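# Close the refrigerator door fully and gently

## Task

Get the refrigerator door completely closed, so that it stays shut with the robot no longer holding it. The attempt fails if any object drops a long way, if the door is slammed (whether opening or closing), or if the robot topples or is left tilted at the end.

## Robot and tools

Robot: TidyBot++, a wheeled base (0.54 m long, 0.50 m wide, 0.38 m tall) on four powered casters. It carries one seven-joint arm with a two-finger gripper. The shoulder is 0.12 m ahead of the base centre and 0.68 m above the floor. There are two cameras: base_camera (644x364 pinhole) and wrist_camera (644x476 fisheye, aimed where the hand points). Loose objects may get an occasional small nudge from outside.

Frames: the base frame has its origin on the floor below the base centre, with x forward, y left and z up. hand_pose is reported in this frame as the point between the finger pads. Its z axis runs along the fingers, and the fingers close along its y axis. hand_pose can be 1-2 cm off, so trust the images. The odometry frame is the base frame as it was when the scene began. base_odometry counts wheel rotation only, so slipping looks like travel, and it drifts a few cm and degrees over many moves. Its heading is positive to the left, from -3.142 to 3.142.

execute_actions: "actions" is a list with exactly one action, or empty to just read state and images. "cameras" is optional: a list of "base_camera", "wrist_camera" or "all". Left out or null means all, and [] means none. An action may contain:
- "base": exactly one key, each a relative move from the base's current place. translate_m is metres, forward positive, -2 to 2. strafe_m is metres sideways, left positive, -2 to 2. rotate_rad is radians, counter-clockwise from above positive, -6.3 to 6.3. A move needing more than about 8.667 s at its top speed is refused.
- "joints": absolute targets, each named separately. joint_1_rad to joint_7_rad are in radians and gripper_pos runs from 0 (open, about 85 mm gap) to 1 (closed). joint_2_rad is limited to ±2.249, joint_4_rad to ±2.579 and joint_6_rad to ±2.099. The other arm joints accept any angle but go the short way round, so turn them in steps under half a turn. Done-tolerances are ±0.039 for joints 1-4, ±0.056 for 5-7 and ±0.03 for the gripper. Signs: joint_1_rad positive turns the arm clockwise seen from above, opposite to rotate_rad. joint_3_rad sits near 3.14; raising it swings a bent forearm to the right. A positive joint_5_rad swings a bent hand to the right. With the hand pointing down, a positive joint_7_rad turns it counter-clockwise from above, and at 1.57 the fingers open toward left and right.
- "speeds": lower top speeds for this action only. translate_m and strafe_m take 0.05-0.5 m/s, and rotate_rad takes 0.1-1.57 rad/s. The maximum of each range is the default.
Base and joint motions start together. Any unknown key or out-of-range number rejects the whole call and nothing moves. Joints left out may keep pushing toward older targets. One action lasts at most 15 s. Joints move at up to 1.39 rad/s (1.22 for joints 5-7).

Arm geometry: when joint_1_rad=0, joint_3_rad=3.14 and joint_5_rad=0, the arm lies in the vertical plane along x. Measured from vertical (forward positive), the upper arm (0.42 m) is at joint_2_rad. The forearm (0.31 m) is at joint_2_rad - joint_4_rad. The hand (0.31 m to the hand point) is at joint_2_rad - joint_4_rad - joint_6_rad. The hand's forward reach from the shoulder is the sum of length x sin(angle), and its height above the shoulder is the sum of length x cos(angle). At the start the arm is folded with the hand down, poking up to 0.08 m past the base front, with the elbow up to 1.15 m high. A downward-pointing hand can go no higher than about 0.94 m, and only close in. Friction can leave joints slightly short while still reporting done. To correct, send last command + (wanted angle - read angle).

wait: "seconds" from 0 to 10. It sends no new command and returns state and images.
zoom_image: "camera" (base_camera or wrist_camera) and "region" [x0, y0, x1, y1], in pixels from the top-left of that camera's latest full image, at most 504x504.
finished_scene: "scene" is the integer of the current scene. It ends that scene for good once the last command has been held, and reports success. Call it only when the door is shut on its own and the arm is off it.

Reading results: base_status and joint_status may say done, off_target (resting away from target, maybe still pushing), contact_stop or time_out (target dropped, holding in place), not_followed, or limit_stop_at_motor_heat. "joint command not followed" with a "cause:" line means a self-collision check held back the arm targets. The gripper still moves, and those held-back targets may be retried later. Nothing stops the arm from hitting the base. A blocked base can report done while well short of the target. on_its_own lists uncommanded motion. motor_effort gives percent of maximum, with the peak in brackets, and it is noisy. base_tilt is in degrees, positive when leaning forward or right, with about 1 degree of bias. At gripper_pos 1, done means empty and off_target means something is held. ARM HIT marks a hard hit by the arm on itself or the base. A torque fault (joints 1-4 over 104.5 N m, joints 5-7 over 51.3 N m; warnings at 56.7 and 29.4) freezes the arm and gripper for 10 s and skips the rest of the call, but the base keeps going. MOTOR HOT appears at 60 °C and OVER-TEMPERATURE FAULT at 75 °C, when the arm sags.

Cautions: push the door slowly with low speeds so it does not slam. Never keep driving while the arm is snagged high up, because the robot can tip. Strong sideways force on a raised hand can lift wheels. Driving the arm into things causes torque faults. Do not knock items off shelves. Back away to level any lean, and finish upright with the arm clear. The simulation keeps running while you compose a reply, and the robot holds its last command meanwhile.

Each tool is called after "Request:" by a JSON object that holds its "api" and its "payload".

## Session

Request:
{"api": "execute_actions", "payload": {"actions": []}}

Scene clock: 0.00 s.
base_odometry: x=+0.000 y=+0.000 heading=+0.000 (m, m, rad; odometry frame)
base_tilt: forward=+0.1 right=-0.8 (deg)
base_status: not commanded
joint_positions: joint_1_rad=-0.021 joint_2_rad=-0.314 joint_3_rad=+3.146 joint_4_rad=-2.520 joint_5_rad=-0.046 joint_6_rad=-0.857 joint_7_rad=+1.551 gripper_pos=+0.000
joint_status: not commanded
motor_effort: joint_1_rad=+0 joint_2_rad=-3 joint_3_rad=-1 joint_4_rad=+14 joint_5_rad=+1 joint_6_rad=+1 joint_7_rad=+0 (%)
hand_pose: x=+0.2666 y=+0.0149 z=+0.5854 quat_wxyz=(-0.019, +0.999, -0.016, +0.039) (m; base frame)
pictures: base_camera, wrist_camera
Images, in order (width x height): base_camera 644x364, wrist_camera 644x476.

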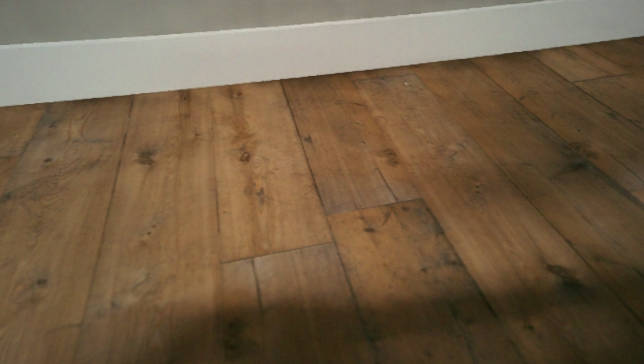

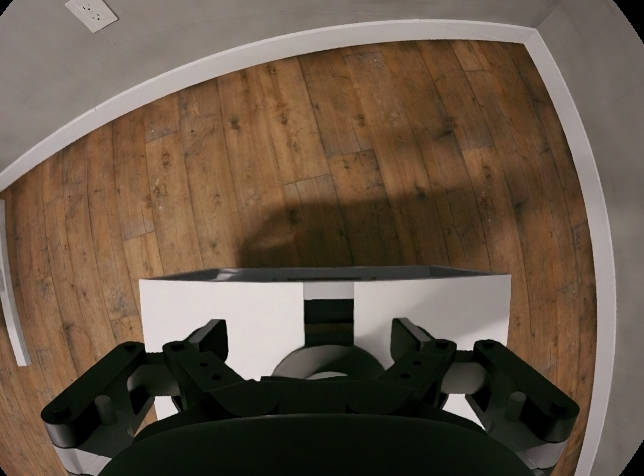

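Request:
{"api": "execute_actions", "payload": {"actions": [{"base":{"rotate_rad":2.2},"joints":{"joint_2_rad":-0.6,"joint_4_rad":-2.4,"joint_6_rad":-0.2}}]}}

Scene clock: 3.03 s.
base_odometry: x=+0.000 y=+0.000 heading=+2.200 (m, m, rad; odometry frame)
base_tilt: forward=+0.1 right=-1.0 (deg)
base_status: done
joint_positions: joint_1_rad=-0.021 joint_2_rad=-0.588 joint_3_rad=+3.146 joint_4_rad=-2.403 joint_5_rad=-0.046 joint_6_rad=-0.209 joint_7_rad=+1.551 gripper_pos=+0.000
joint_status: all done
motor_effort: joint_1_rad=+0(1) joint_2_rad=+0(3) joint_3_rad=-1(1) joint_4_rad=+22(22) joint_5_rad=+1(0) joint_6_rad=+9(9) joint_7_rad=+0(0) (%)
hand_pose: x=+0.4705 y=+0.0101 z=+0.8197 quat_wxyz=(-0.027, +0.848, -0.018, +0.529) (m; base frame)
pictures: base_camera, wrist_camera
Images, in order (width x height): base_camera 644x364, wrist_camera 644x476.

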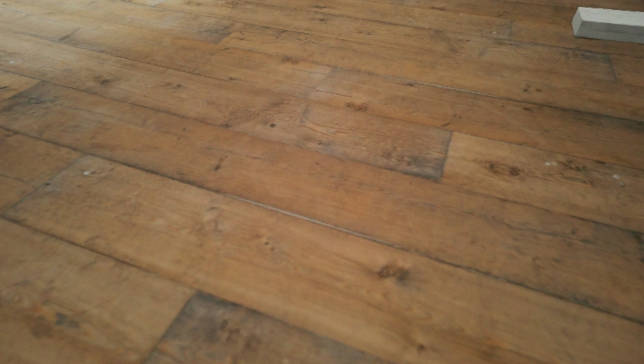

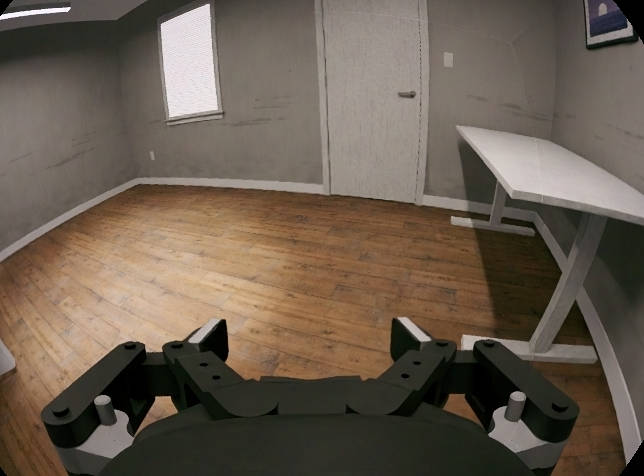

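Request:
{"api": "execute_actions", "payload": {"actions": [{"base":{"rotate_rad":1.2}}]}}

Scene clock: 65.57 s.
base_odometry: x=+0.000 y=+0.000 heading=-2.884 (m, m, rad; odometry frame)
base_tilt: forward=+0.1 right=-0.9 (deg)
base_status: done
joint_positions: joint_1_rad=-0.021 joint_2_rad=-0.588 joint_3_rad=+3.146 joint_4_rad=-2.403 joint_5_rad=-0.046 joint_6_rad=-0.209 joint_7_rad=+1.551 gripper_pos=+0.000
joint_status: not commanded
motor_effort: joint_1_rad=+0(1) joint_2_rad=-1(1) joint_3_rad=-1(0) joint_4_rad=+22(22) joint_5_rad=+1(1) joint_6_rad=+9(9) joint_7_rad=+0(0) (%)
hand_pose: x=+0.4705 y=+0.0101 z=+0.8197 quat_wxyz=(-0.027, +0.848, -0.018, +0.529) (m; base frame)
pictures: base_camera, wrist_camera
Images, in order (width x height): base_camera 644x364, wrist_camera 644x476.

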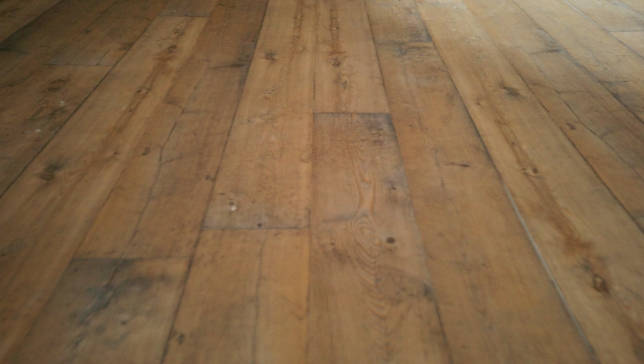

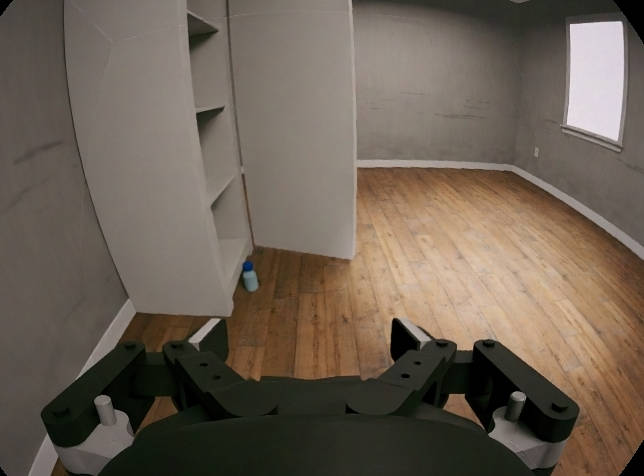

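Request:
{"api": "execute_actions", "payload": {"actions": [{"base":{"strafe_m":0.3}}], "cameras": []}}

Request:
{"api": "execute_actions", "payload": {"actions": [{"base":{"translate_m":0.75},"joints":{"joint_1_rad":0,"joint_2_rad":0.9,"joint_4_rad":-1.8,"joint_6_rad":-0.2,"gripper_pos":0.3}}]}}

Scene clock: 69.13 s.
base_odometry: x=+0.077 y=-0.290 heading=-2.884 (m, m, rad; odometry frame)
base_tilt: forward=+0.1 right=-0.9 (deg)
base_status: done
joint_positions: joint_1_rad=-0.021 joint_2_rad=-0.588 joint_3_rad=+3.146 joint_4_rad=-2.403 joint_5_rad=-0.046 joint_6_rad=-0.209 joint_7_rad=+1.551 gripper_pos=+0.000
joint_status: not commanded
motor_effort: joint_1_rad=+0(0) joint_2_rad=-1(1) joint_3_rad=-1(0) joint_4_rad=+22(22) joint_5_rad=+1(1) joint_6_rad=+9(9) joint_7_rad=+0(0) (%)
hand_pose: x=+0.4705 y=+0.0101 z=+0.8197 quat_wxyz=(-0.027, +0.848, -0.018, +0.529) (m; base frame)
pictures: none
No camera images: the call's "cameras" was empty. Leave "cameras" out to get every camera's image.

Scene clock: 71.97 s.
base_odometry: x=-0.649 y=-0.482 heading=-2.883 (m, m, rad; odometry frame)
base_tilt: forward=+0.2 right=-0.9 (deg)
base_status: done
joint_positions: joint_1_rad=-0.021 joint_2_rad=+0.892 joint_3_rad=+3.146 joint_4_rad=-1.809 joint_5_rad=-0.046 joint_6_rad=-0.209 joint_7_rad=+1.551 gripper_pos=+0.300
joint_status: all done
motor_effort: joint_1_rad=+0(1) joint_2_rad=-34(37) joint_3_rad=-3(1) joint_4_rad=+8(23) joint_5_rad=+1(1) joint_6_rad=+2(9) joint_7_rad=+0(0) (%)
hand_pose: x=+0.6519 y=+0.0130 z=+0.3587 quat_wxyz=(-0.008, +0.993, -0.022, +0.115) (m; base frame)
pictures: base_camera, wrist_camera
Images, in order (width x height): base_camera 644x364, wrist_camera 644x476.

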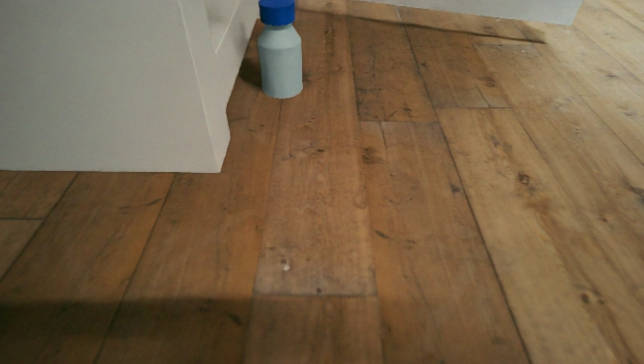

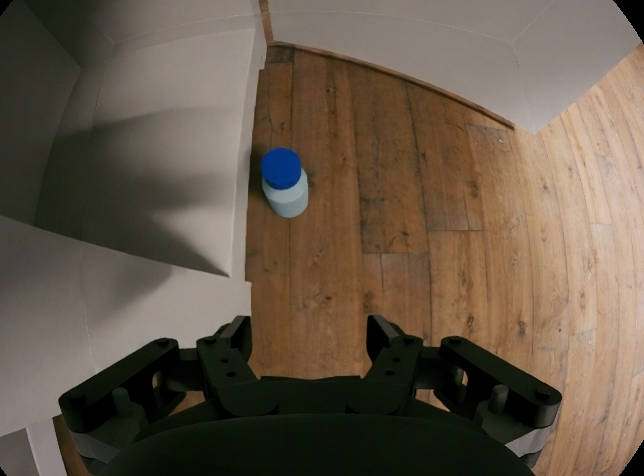

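Request:
{"api": "execute_actions", "payload": {"actions": [{"base":{"translate_m":0.25}}], "cameras": []}}

Request:
{"api": "execute_actions", "payload": {"actions": [{"joints":{"joint_1_rad":-0.12,"joint_2_rad":1.17,"joint_4_rad":-1.56,"joint_6_rad":-0.41,"gripper_pos":0}}]}}

Scene clock: 74.77 s.
base_odometry: x=-0.891 y=-0.546 heading=-2.883 (m, m, rad; odometry frame)
base_tilt: forward=+0.2 right=-1.0 (deg)
base_status: done
joint_positions: joint_1_rad=-0.020 joint_2_rad=+0.892 joint_3_rad=+3.146 joint_4_rad=-1.802 joint_5_rad=-0.046 joint_6_rad=-0.209 joint_7_rad=+1.551 gripper_pos=+0.300
joint_status: not commanded
motor_effort: joint_1_rad=+0(1) joint_2_rad=-35(36) joint_3_rad=-2(2) joint_4_rad=+8(9) joint_5_rad=+1(1) joint_6_rad=+3(4) joint_7_rad=+0(0) (%)
hand_pose: x=+0.6560 y=+0.0130 z=+0.3602 quat_wxyz=(-0.008, +0.993, -0.023, +0.119) (m; base frame)
pictures: none
No camera images: the call's "cameras" was empty. Leave "cameras" out to get every camera's image.

Scene clock: 76.33 s.
base_odometry: x=-0.891 y=-0.546 heading=-2.883 (m, m, rad; odometry frame)
base_tilt: forward=+0.2 right=-0.9 (deg)
base_status: not commanded
joint_positions: joint_1_rad=-0.108 joint_2_rad=+1.169 joint_3_rad=+3.146 joint_4_rad=-1.574 joint_5_rad=-0.046 joint_6_rad=-0.391 joint_7_rad=+1.551 gripper_pos=+0.000
joint_status: all done
motor_effort: joint_1_rad=+0(1) joint_2_rad=-38(40) joint_3_rad=-2(3) joint_4_rad=+6(8) joint_5_rad=+1(1) joint_6_rad=+1(3) joint_7_rad=+0(0) (%)
hand_pose: x=+0.6274 y=+0.0595 z=+0.2454 quat_wxyz=(-0.007, +1.000, +0.022, +0.003) (m; base frame)
pictures: base_camera, wrist_camera
Images, in order (width x height): base_camera 644x364, wrist_camera 644x476.

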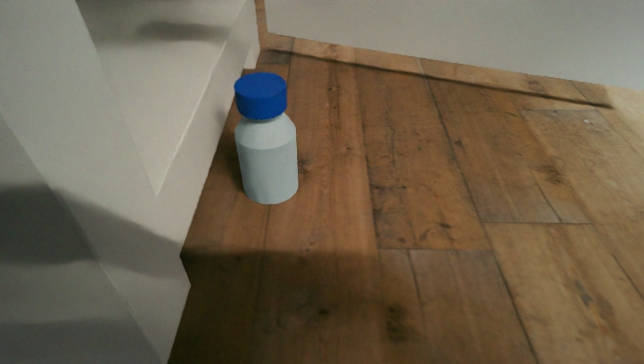

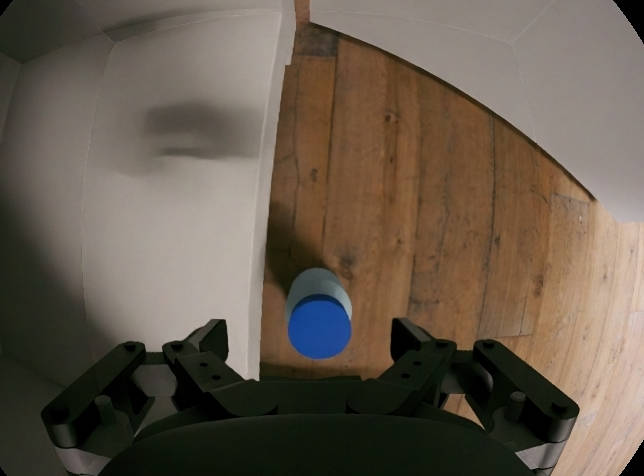

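Request:
{"api": "execute_actions", "payload": {"actions": [{"base":{"translate_m":-0.025},"joints":{"joint_1_rad":-0.075,"joint_2_rad":1.33,"joint_4_rad":-1.46,"joint_6_rad":-0.34,"gripper_pos":0.15}}]}}

Scene clock: 78.40 s.
base_odometry: x=-0.866 y=-0.540 heading=-2.883 (m, m, rad; odometry frame)
base_tilt: forward=+0.1 right=-0.9 (deg)
base_status: done
joint_positions: joint_1_rad=-0.092 joint_2_rad=+1.331 joint_3_rad=+3.146 joint_4_rad=-1.473 joint_5_rad=-0.046 joint_6_rad=-0.362 joint_7_rad=+1.551 gripper_pos=+0.150
joint_status: all done
motor_effort: joint_1_rad=+0(1) joint_2_rad=-38(41) joint_3_rad=-3(2) joint_4_rad=+4(6) joint_5_rad=+1(1) joint_6_rad=+0(1) joint_7_rad=+0(0) (%)
hand_pose: x=+0.6222 y=+0.0504 z=+0.1740 quat_wxyz=(-0.005, +1.000, +0.014, -0.012) (m; base frame)
pictures: base_camera, wrist_camera
Images, in order (width x height): base_camera 644x364, wrist_camera 644x476.

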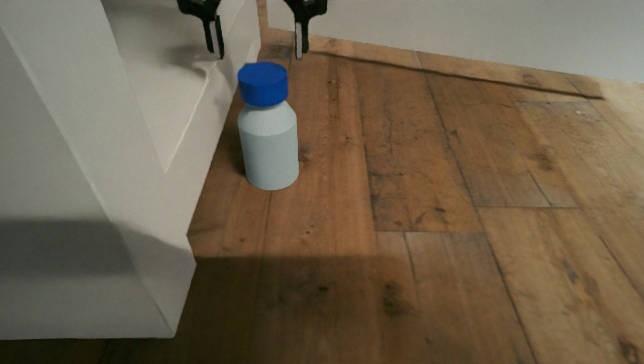

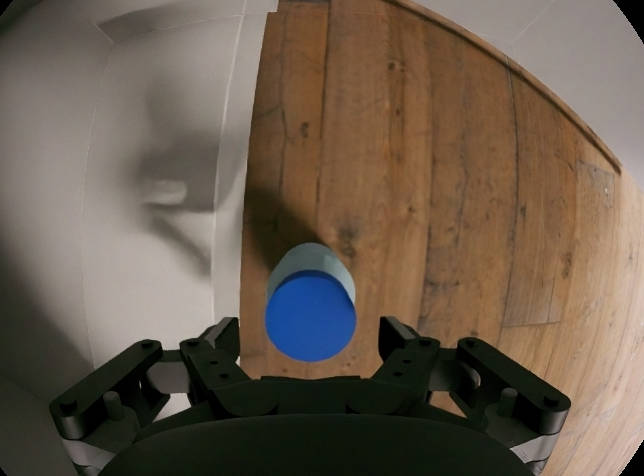

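Request:
{"api": "execute_actions", "payload": {"actions": [{"joints":{"joint_2_rad":1.44,"joint_4_rad":-1.385,"joint_6_rad":-0.28,"gripper_pos":0.22}}]}}

Request:
{"api": "execute_actions", "payload": {"actions": [{"joints":{"gripper_pos":1}}]}}

Scene clock: 80.10 s.
base_odometry: x=-0.866 y=-0.540 heading=-2.883 (m, m, rad; odometry frame)
base_tilt: forward=+0.1 right=-0.9 (deg)
base_status: not commanded
joint_positions: joint_1_rad=-0.092 joint_2_rad=+1.435 joint_3_rad=+3.146 joint_4_rad=-1.394 joint_5_rad=-0.046 joint_6_rad=-0.300 joint_7_rad=+1.551 gripper_pos=+0.220
joint_status: all done
motor_effort: joint_1_rad=+0(0) joint_2_rad=-38(41) joint_3_rad=-2(2) joint_4_rad=+4(6) joint_5_rad=+1(1) joint_6_rad=+1(1) joint_7_rad=+0(0) (%)
hand_pose: x=+0.6342 y=+0.0506 z=+0.1283 quat_wxyz=(-0.005, +1.000, +0.014, +0.006) (m; base frame)
pictures: base_camera, wrist_camera
Images, in order (width x height): base_camera 644x364, wrist_camera 644x476.

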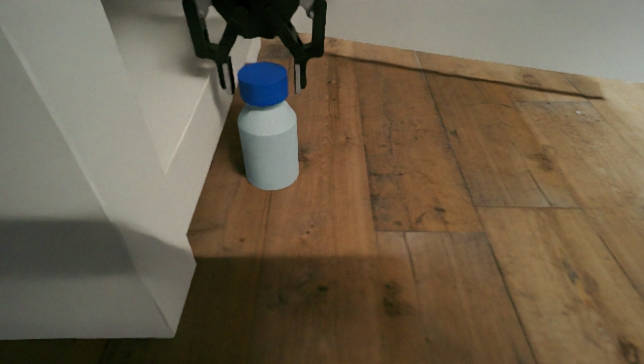

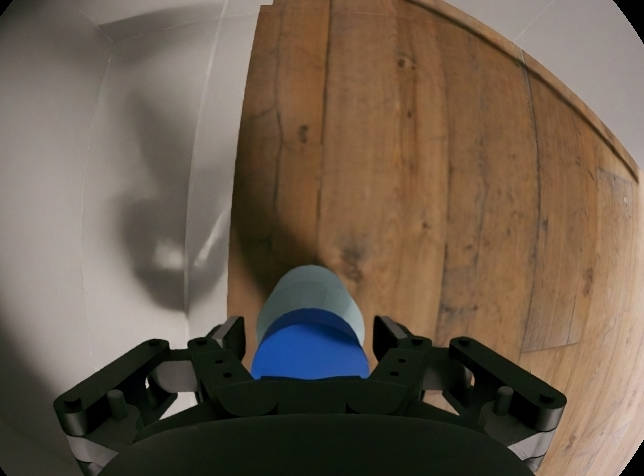

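Scene clock: 81.07 s.
base_odometry: x=-0.866 y=-0.540 heading=-2.883 (m, m, rad; odometry frame)
base_tilt: forward=+0.1 right=-1.0 (deg)
base_status: not commanded
joint_positions: joint_1_rad=-0.092 joint_2_rad=+1.434 joint_3_rad=+3.146 joint_4_rad=-1.394 joint_5_rad=-0.046 joint_6_rad=-0.299 joint_7_rad=+1.551 gripper_pos=+0.430
joint_status: gripper_pos off_target (ended at +0.430, target +1.000)
motor_effort: joint_1_rad=+0(0) joint_2_rad=-37(41) joint_3_rad=-2(3) joint_4_rad=+4(6) joint_5_rad=+1(1) joint_6_rad=+1(3) joint_7_rad=+0(0) (%)
hand_pose: x=+0.6350 y=+0.0507 z=+0.1289 quat_wxyz=(-0.005, +1.000, +0.014, +0.007) (m; base frame)
pictures: base_camera, wrist_camera
Images, in order (width x height): base_camera 644x364, wrist_camera 644x476.

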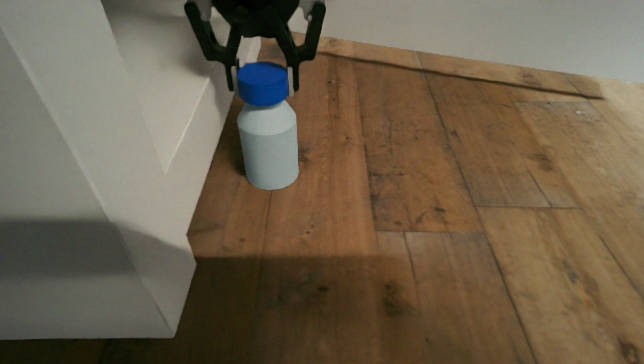

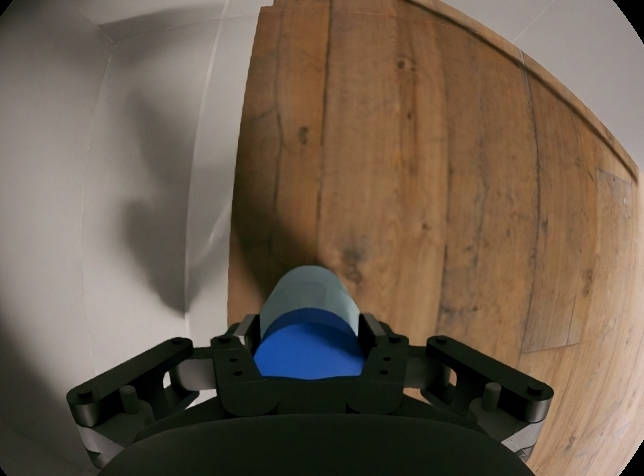

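Request:
{"api": "execute_actions", "payload": {"actions": [{"base":{"translate_m":-0.45},"joints":{"joint_2_rad":1.39,"joint_1_rad":-0.04}}]}}

Request:
{"api": "execute_actions", "payload": {"actions": [{"joints":{"joint_2_rad":1.44,"joint_1_rad":-0.3}}], "cameras": []}}

Request:
{"api": "execute_actions", "payload": {"actions": [{"joints":{"gripper_pos":0}}], "cameras": []}}

Request:
{"api": "execute_actions", "payload": {"actions": [{"joints":{"joint_2_rad":1.1}}]}}

Request:
{"api": "execute_actions", "payload": {"actions": [{"base":{"strafe_m":-1.15},"joints":{"joint_1_rad":-1.0,"joint_2_rad":-0.6,"joint_4_rad":-2.4,"joint_6_rad":-0.2,"gripper_pos":1}}]}}

Request:
{"api": "execute_actions", "payload": {"actions": [{"base":{"translate_m":1.7},"joints":{"joint_1_rad":-1.57}}]}}

Scene clock: 84.70 s.
base_odometry: x=-0.431 y=-0.424 heading=-2.883 (m, m, rad; odometry frame)
base_tilt: forward=+0.0 right=-0.9 (deg)
base_status: done
joint_positions: joint_1_rad=-0.053 joint_2_rad=+1.419 joint_3_rad=+3.146 joint_4_rad=-1.393 joint_5_rad=-0.046 joint_6_rad=-0.295 joint_7_rad=+1.551 gripper_pos=+0.430
joint_status: all done
motor_effort: joint_1_rad=+0(4) joint_2_rad=-42(45) joint_3_rad=-2(5) joint_4_rad=+5(8) joint_5_rad=+1(1) joint_6_rad=+1(2) joint_7_rad=+0(0) (%)
hand_pose: x=+0.6464 y=+0.0311 z=+0.1366 quat_wxyz=(-0.006, +1.000, -0.006, +0.017) (m; base frame)
pictures: base_camera, wrist_camera
Images, in order (width x height): base_camera 644x364, wrist_camera 644x476.

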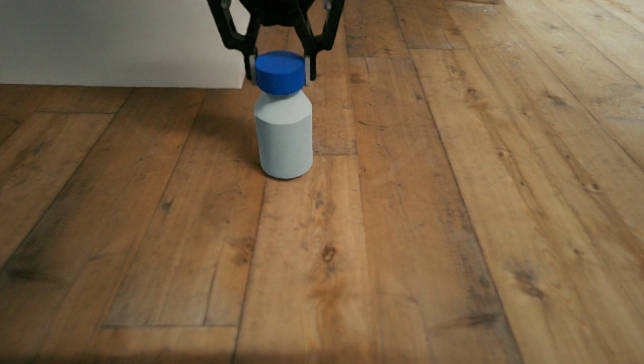

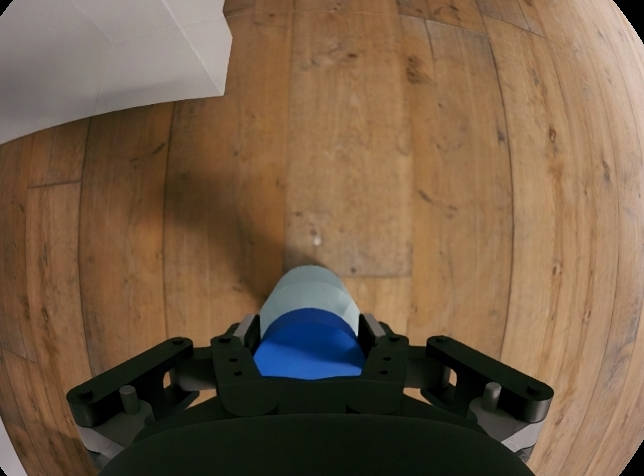

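Scene clock: 86.00 s.
base_odometry: x=-0.431 y=-0.424 heading=-2.883 (m, m, rad; odometry frame)
base_tilt: forward=+0.1 right=-0.9 (deg)
base_status: not commanded
joint_positions: joint_1_rad=-0.301 joint_2_rad=+1.434 joint_3_rad=+3.143 joint_4_rad=-1.393 joint_5_rad=-0.046 joint_6_rad=-0.295 joint_7_rad=+1.551 gripper_pos=+0.430
joint_status: all done
motor_effort: joint_1_rad=+0(4) joint_2_rad=-38(44) joint_3_rad=-2(5) joint_4_rad=+4(6) joint_5_rad=+1(1) joint_6_rad=+1(3) joint_7_rad=+0(0) (%)
hand_pose: x=+0.6143 y=+0.1587 z=+0.1289 quat_wxyz=(-0.008, +0.993, +0.118, +0.008) (m; base frame)
pictures: none
No camera images: the call's "cameras" was empty. Leave "cameras" out to get every camera's image.

Scene clock: 87.10 s.
base_odometry: x=-0.431 y=-0.424 heading=-2.883 (m, m, rad; odometry frame)
base_tilt: forward=+0.1 right=-0.9 (deg)
base_status: not commanded
joint_positions: joint_1_rad=-0.301 joint_2_rad=+1.435 joint_3_rad=+3.143 joint_4_rad=-1.393 joint_5_rad=-0.046 joint_6_rad=-0.295 joint_7_rad=+1.551 gripper_pos=+0.000
joint_status: all done
motor_effort: joint_1_rad=+0(0) joint_2_rad=-39(42) joint_3_rad=-2(2) joint_4_rad=+4(5) joint_5_rad=+1(1) joint_6_rad=+1(1) joint_7_rad=+0(0) (%)
hand_pose: x=+0.6139 y=+0.1586 z=+0.1285 quat_wxyz=(-0.008, +0.993, +0.118, +0.008) (m; base frame)
pictures: none
No camera images: the call's "cameras" was empty. Leave "cameras" out to get every camera's image.

Scene clock: 88.73 s.
base_odometry: x=-0.431 y=-0.424 heading=-2.883 (m, m, rad; odometry frame)
base_tilt: forward=+0.1 right=-0.9 (deg)
base_status: not commanded
joint_positions: joint_1_rad=-0.301 joint_2_rad=+1.098 joint_3_rad=+3.143 joint_4_rad=-1.384 joint_5_rad=-0.046 joint_6_rad=-0.295 joint_7_rad=+1.551 gripper_pos=+0.000
joint_status: all done
motor_effort: joint_1_rad=+0(0) joint_2_rad=-41(43) joint_3_rad=-3(2) joint_4_rad=+12(13) joint_5_rad=+1(1) joint_6_rad=+4(4) joint_7_rad=+0(0) (%)
hand_pose: x=+0.7652 y=+0.2056 z=+0.3340 quat_wxyz=(-0.039, +0.976, +0.117, +0.177) (m; base frame)
pictures: base_camera, wrist_camera
Images, in order (width x height): base_camera 644x364, wrist_camera 644x476.

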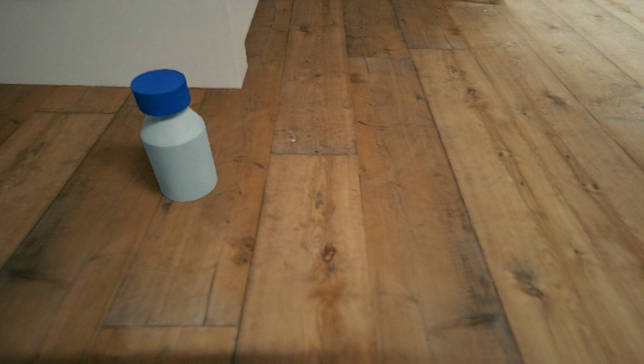

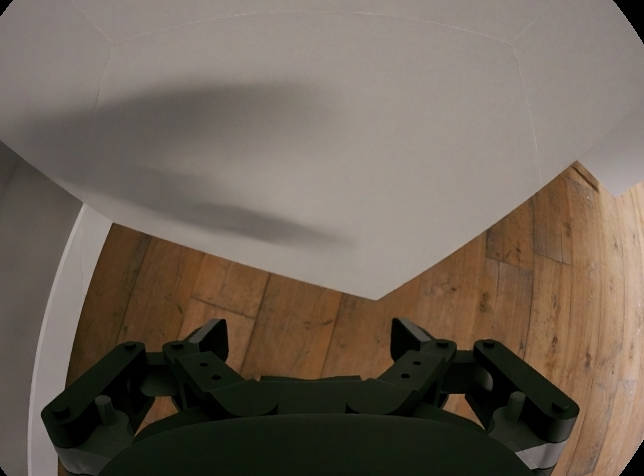

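Scene clock: 92.40 s.
base_odometry: x=-0.726 y=+0.688 heading=-2.883 (m, m, rad; odometry frame)
base_tilt: forward=+0.1 right=-0.8 (deg)
base_status: done
joint_positions: joint_1_rad=-0.979 joint_2_rad=-0.596 joint_3_rad=+3.143 joint_4_rad=-2.390 joint_5_rad=-0.046 joint_6_rad=-0.223 joint_7_rad=+1.551 gripper_pos=+0.999
joint_status: all done
motor_effort: joint_1_rad=+0(4) joint_2_rad=-1(44) joint_3_rad=-1(0) joint_4_rad=+22(22) joint_5_rad=+1(1) joint_6_rad=+9(9) joint_7_rad=+0(0) (%)
hand_pose: x=+0.3116 y=+0.2938 z=+0.8259 quat_wxyz=(-0.270, +0.758, +0.375, +0.460) (m; base frame)
pictures: base_camera, wrist_camera
Images, in order (width x height): base_camera 644x364, wrist_camera 644x476.

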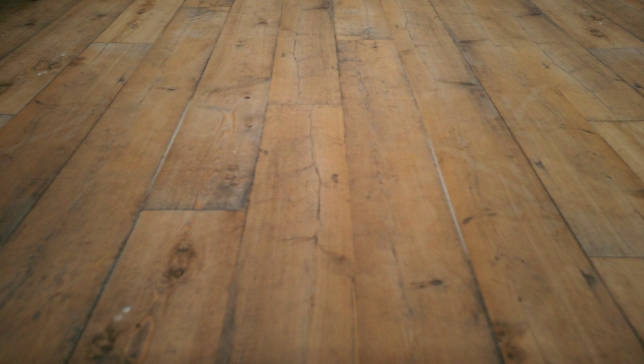

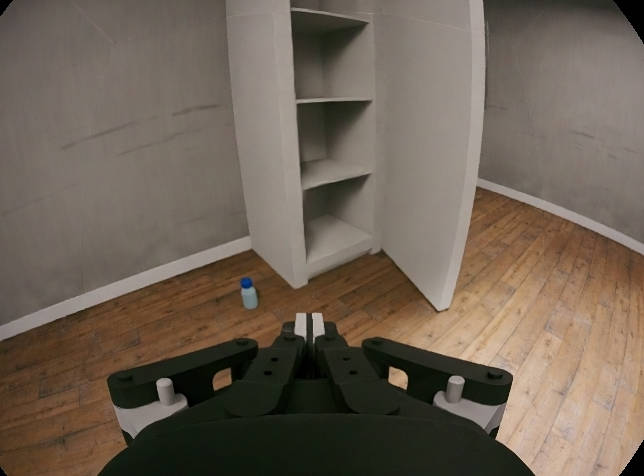

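Scene clock: 97.13 s.
base_odometry: x=-2.369 y=+0.253 heading=-2.883 (m, m, rad; odometry frame)
base_tilt: forward=+0.1 right=-0.9 (deg)
base_status: done
joint_positions: joint_1_rad=-1.552 joint_2_rad=-0.596 joint_3_rad=+3.143 joint_4_rad=-2.390 joint_5_rad=-0.046 joint_6_rad=-0.222 joint_7_rad=+1.551 gripper_pos=+0.999
joint_status: all done
motor_effort: joint_1_rad=+0(1) joint_2_rad=+0(2) joint_3_rad=-1(0) joint_4_rad=+22(22) joint_5_rad=+1(1) joint_6_rad=+9(9) joint_7_rad=+0(0) (%)
hand_pose: x=+0.1218 y=+0.3513 z=+0.8259 quat_wxyz=(-0.388, +0.621, +0.574, +0.365) (m; base frame)
pictures: base_camera, wrist_camera
Images, in order (width x height): base_camera 644x364, wrist_camera 644x476.

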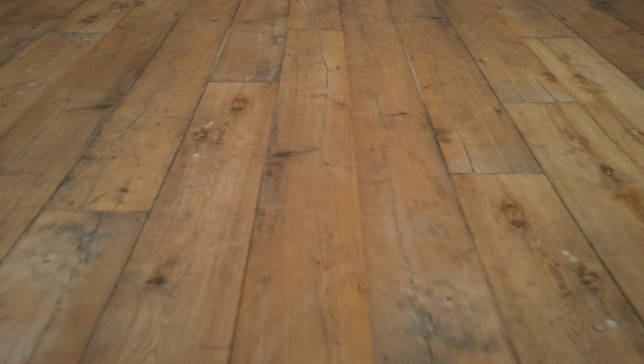

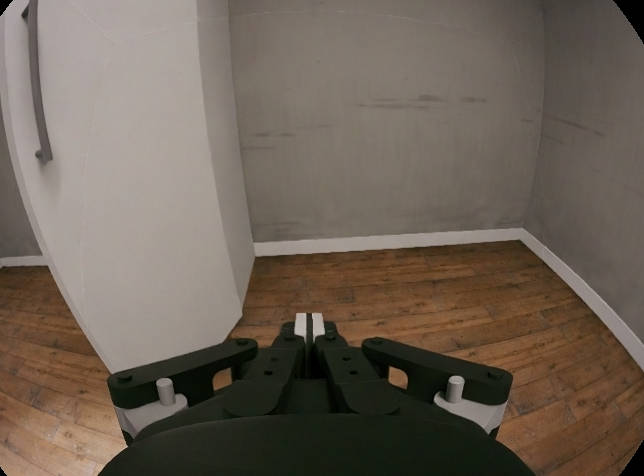

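Request:
{"api": "execute_actions", "payload": {"actions": [{"base":{"strafe_m":0.5},"joints":{"joint_1_rad":-2.0,"joint_6_rad":-0.85}}]}}

Request:
{"api": "execute_actions", "payload": {"actions": [{"base":{"translate_m":-0.4},"speeds":{"translate_m":0.12}}]}}

Request:
{"api": "execute_actions", "payload": {"actions": [{"base":{"strafe_m":0.4},"speeds":{"strafe_m":0.09}}]}}

Scene clock: 100.57 s.
base_odometry: x=-2.241 y=-0.231 heading=-2.883 (m, m, rad; odometry frame)
base_tilt: forward=+0.2 right=-0.9 (deg)
base_status: done
joint_positions: joint_1_rad=-1.982 joint_2_rad=-0.595 joint_3_rad=+3.143 joint_4_rad=-2.393 joint_5_rad=-0.046 joint_6_rad=-0.830 joint_7_rad=+1.551 gripper_pos=+0.999
joint_status: all done
motor_effort: joint_1_rad=+0(1) joint_2_rad=+1(3) joint_3_rad=-1(1) joint_4_rad=+20(22) joint_5_rad=+1(1) joint_6_rad=+5(9) joint_7_rad=+0(0) (%)
hand_pose: x=+0.0189 y=+0.2004 z=+0.6889 quat_wxyz=(-0.225, +0.547, +0.797, +0.120) (m; base frame)
pictures: base_camera, wrist_camera
Images, in order (width x height): base_camera 644x364, wrist_camera 644x476.

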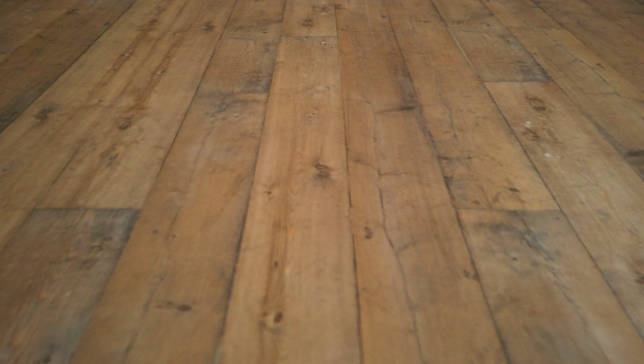

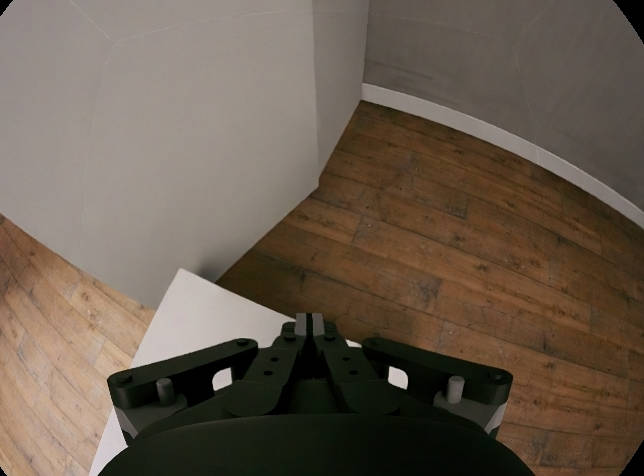

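Scene clock: 104.43 s.
base_odometry: x=-1.855 y=-0.128 heading=-2.883 (m, m, rad; odometry frame)
base_tilt: forward=+0.1 right=-0.9 (deg)
base_status: done
joint_positions: joint_1_rad=-1.982 joint_2_rad=-0.595 joint_3_rad=+3.143 joint_4_rad=-2.393 joint_5_rad=-0.046 joint_6_rad=-0.830 joint_7_rad=+1.551 gripper_pos=+0.999
joint_status: not commanded
motor_effort: joint_1_rad=+0(1) joint_2_rad=+2(2) joint_3_rad=-1(0) joint_4_rad=+19(20) joint_5_rad=+1(0) joint_6_rad=+5(5) joint_7_rad=+0(0) (%)
hand_pose: x=+0.0188 y=+0.2003 z=+0.6889 quat_wxyz=(-0.225, +0.547, +0.797, +0.120) (m; base frame)
pictures: base_camera, wrist_camera
Images, in order (width x height): base_camera 644x364, wrist_camera 644x476.

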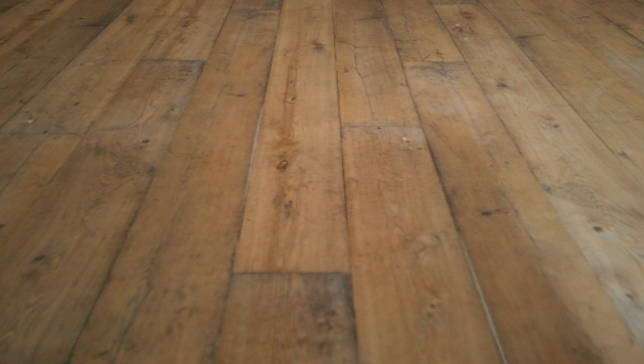

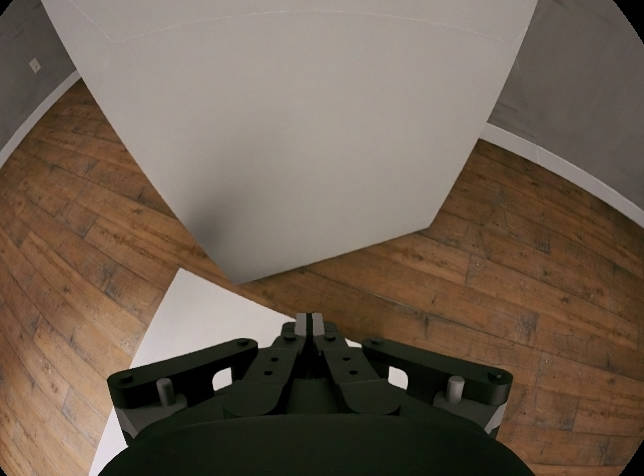

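Scene clock: 109.40 s.
base_odometry: x=-1.752 y=-0.515 heading=-2.883 (m, m, rad; odometry frame)
base_tilt: forward=+0.2 right=-0.8 (deg)
base_status: done
joint_positions: joint_1_rad=-1.982 joint_2_rad=-0.596 joint_3_rad=+3.143 joint_4_rad=-2.393 joint_5_rad=-0.046 joint_6_rad=-0.830 joint_7_rad=+1.551 gripper_pos=+0.999
joint_status: not commanded
motor_effort: joint_1_rad=+0(0) joint_2_rad=+2(4) joint_3_rad=-1(0) joint_4_rad=+19(20) joint_5_rad=+1(1) joint_6_rad=+5(6) joint_7_rad=+0(0) (%)
hand_pose: x=+0.0188 y=+0.2001 z=+0.6888 quat_wxyz=(-0.225, +0.547, +0.797, +0.120) (m; base frame)
pictures: base_camera, wrist_camera
Images, in order (width x height): base_camera 644x364, wrist_camera 644x476.

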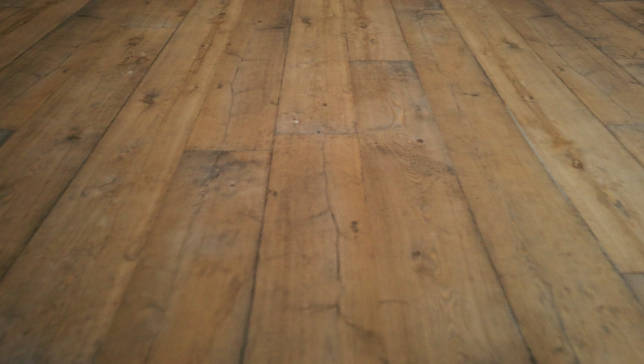

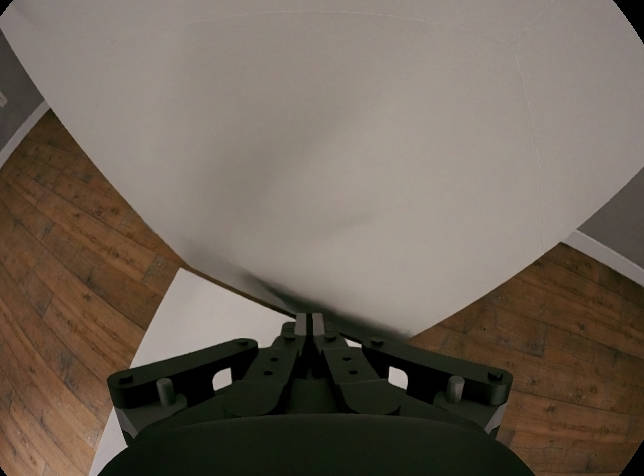

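Back up to view the seam.

Request:
{"api": "execute_actions", "payload": {"actions": [{"base":{"strafe_m":0.04},"speeds":{"strafe_m":0.05}}], "cameras": []}}

Request:
{"api": "execute_actions", "payload": {"actions": [{"base":{"translate_m":-0.55},"joints":{"joint_1_rad":-1.8},"speeds":{"translate_m":0.3}}]}}

Scene clock: 111.30 s.
base_odometry: x=-1.742 y=-0.554 heading=-2.883 (m, m, rad; odometry frame)
base_tilt: forward=+0.1 right=-0.9 (deg)
base_status: done
joint_positions: joint_1_rad=-1.982 joint_2_rad=-0.596 joint_3_rad=+3.143 joint_4_rad=-2.393 joint_5_rad=-0.046 joint_6_rad=-0.830 joint_7_rad=+1.551 gripper_pos=+0.999
joint_status: not commanded
motor_effort: joint_1_rad=+0(0) joint_2_rad=+2(3) joint_3_rad=-1(1) joint_4_rad=+20(20) joint_5_rad=+1(1) joint_6_rad=+5(6) joint_7_rad=+0(0) (%)
hand_pose: x=+0.0189 y=+0.2001 z=+0.6888 quat_wxyz=(-0.225, +0.547, +0.797, +0.120) (m; base frame)
pictures: none
No camera images: the call's "cameras" was empty. Leave "cameras" out to get every camera's image.

Scene clock: 114.07 s.
base_odometry: x=-1.210 y=-0.414 heading=-2.883 (m, m, rad; odometry frame)
base_tilt: forward=+0.1 right=-0.9 (deg)
base_status: done
joint_positions: joint_1_rad=-1.818 joint_2_rad=-0.596 joint_3_rad=+3.143 joint_4_rad=-2.393 joint_5_rad=-0.046 joint_6_rad=-0.831 joint_7_rad=+1.551 gripper_pos=+0.999
joint_status: all done
motor_effort: joint_1_rad=+0(1) joint_2_rad=+2(2) joint_3_rad=-1(0) joint_4_rad=+20(20) joint_5_rad=+1(1) joint_6_rad=+5(5) joint_7_rad=+0(0) (%)
hand_pose: x=+0.0530 y=+0.2138 z=+0.6888 quat_wxyz=(-0.215, +0.611, +0.750, +0.138) (m; base frame)
pictures: base_camera, wrist_camera
Images, in order (width x height): base_camera 644x364, wrist_camera 644x476.

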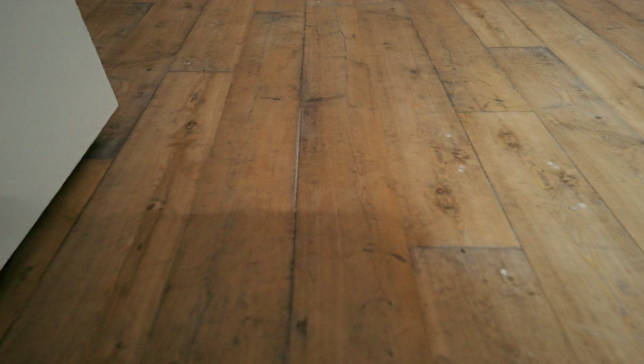

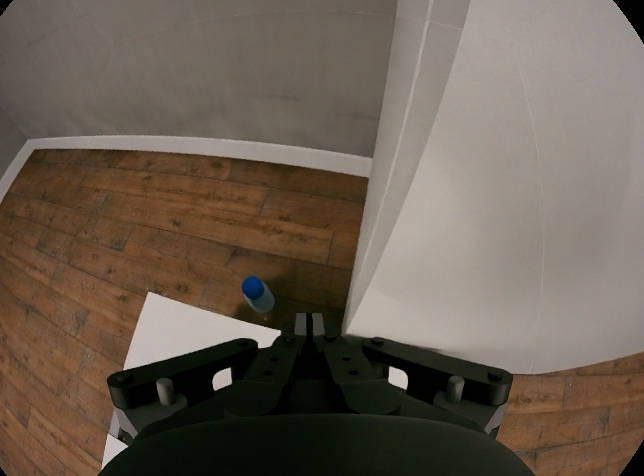

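Looks closed; nudge to be sure.

Request:
{"api": "execute_actions", "payload": {"actions": [{"base":{"strafe_m":0.04},"joints":{"joint_1_rad":-2.1},"speeds":{"strafe_m":0.05}}]}}

Request:
{"api": "execute_actions", "payload": {"actions": [{"base":{"strafe_m":-0.04}}]}}

Request:
{"api": "zoom_image", "payload": {"camera": "wrist_camera", "region": [380,60,644,340]}}

Scene clock: 117.73 s.
base_odometry: x=-1.204 y=-0.442 heading=-2.884 (m, m, rad; odometry frame)
base_tilt: forward=+0.1 right=-0.8 (deg)
base_status: strafe_m time_out (by the wheels' count: +0.029 of +0.040)
joint_positions: joint_1_rad=-2.082 joint_2_rad=-0.596 joint_3_rad=+3.143 joint_4_rad=-2.393 joint_5_rad=-0.046 joint_6_rad=-0.834 joint_7_rad=+1.551 gripper_pos=+0.999
joint_status: all done
motor_effort: joint_1_rad=+0(0) joint_2_rad=+2(11) joint_3_rad=-1(1) joint_4_rad=+20(22) joint_5_rad=+1(1) joint_6_rad=+5(8) joint_7_rad=+0(0) (%)
hand_pose: x=+0.0001 y=+0.1881 z=+0.6880 quat_wxyz=(-0.229, +0.507, +0.824, +0.107) (m; base frame)
pictures: base_camera, wrist_camera
Images, in order (width x height): base_camera 644x364, wrist_camera 644x476.

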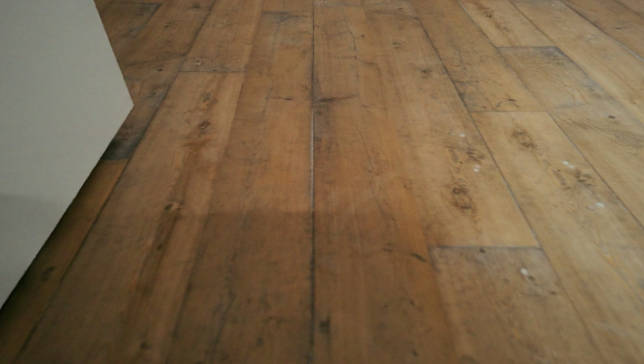

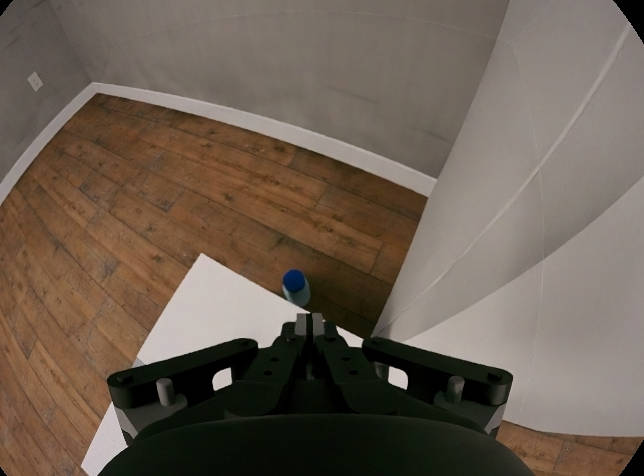

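not run: a stop came earlier in this reply.

Region (380, 60, 644, 340) of wrist_camera's 644x476 image, scaled by 1.800; it fills the left 475 columns of this view, and the rest is white.

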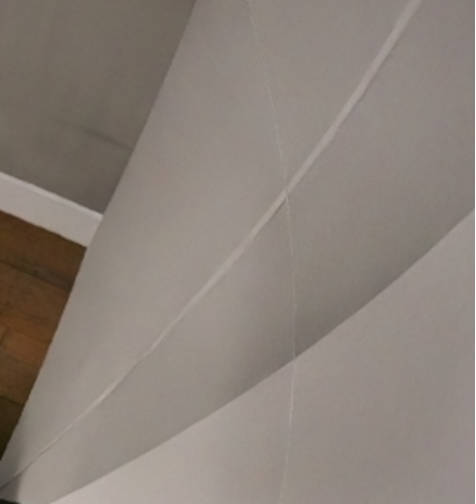

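Request:
{"api": "execute_actions", "payload": {"actions": [{"base":{"strafe_m":-0.04}}], "cameras": []}}

Request:
{"api": "finished_scene", "payload": {"scene": 1}}

Scene clock: 119.30 s.
base_odometry: x=-1.214 y=-0.403 heading=-2.884 (m, m, rad; odometry frame)
base_tilt: forward=+0.1 right=-0.9 (deg)
base_status: done
joint_positions: joint_1_rad=-2.082 joint_2_rad=-0.597 joint_3_rad=+3.143 joint_4_rad=-2.393 joint_5_rad=-0.046 joint_6_rad=-0.834 joint_7_rad=+1.551 gripper_pos=+0.999
joint_status: not commanded
motor_effort: joint_1_rad=+0(0) joint_2_rad=+3(3) joint_3_rad=-1(1) joint_4_rad=+20(20) joint_5_rad=+1(1) joint_6_rad=+5(6) joint_7_rad=+0(0) (%)
hand_pose: x=+0.0001 y=+0.1881 z=+0.6883 quat_wxyz=(-0.230, +0.507, +0.824, +0.108) (m; base frame)
pictures: none
No camera images: the call's "cameras" was empty. Leave "cameras" out to get every camera's image.

The scene is finished: the task was done.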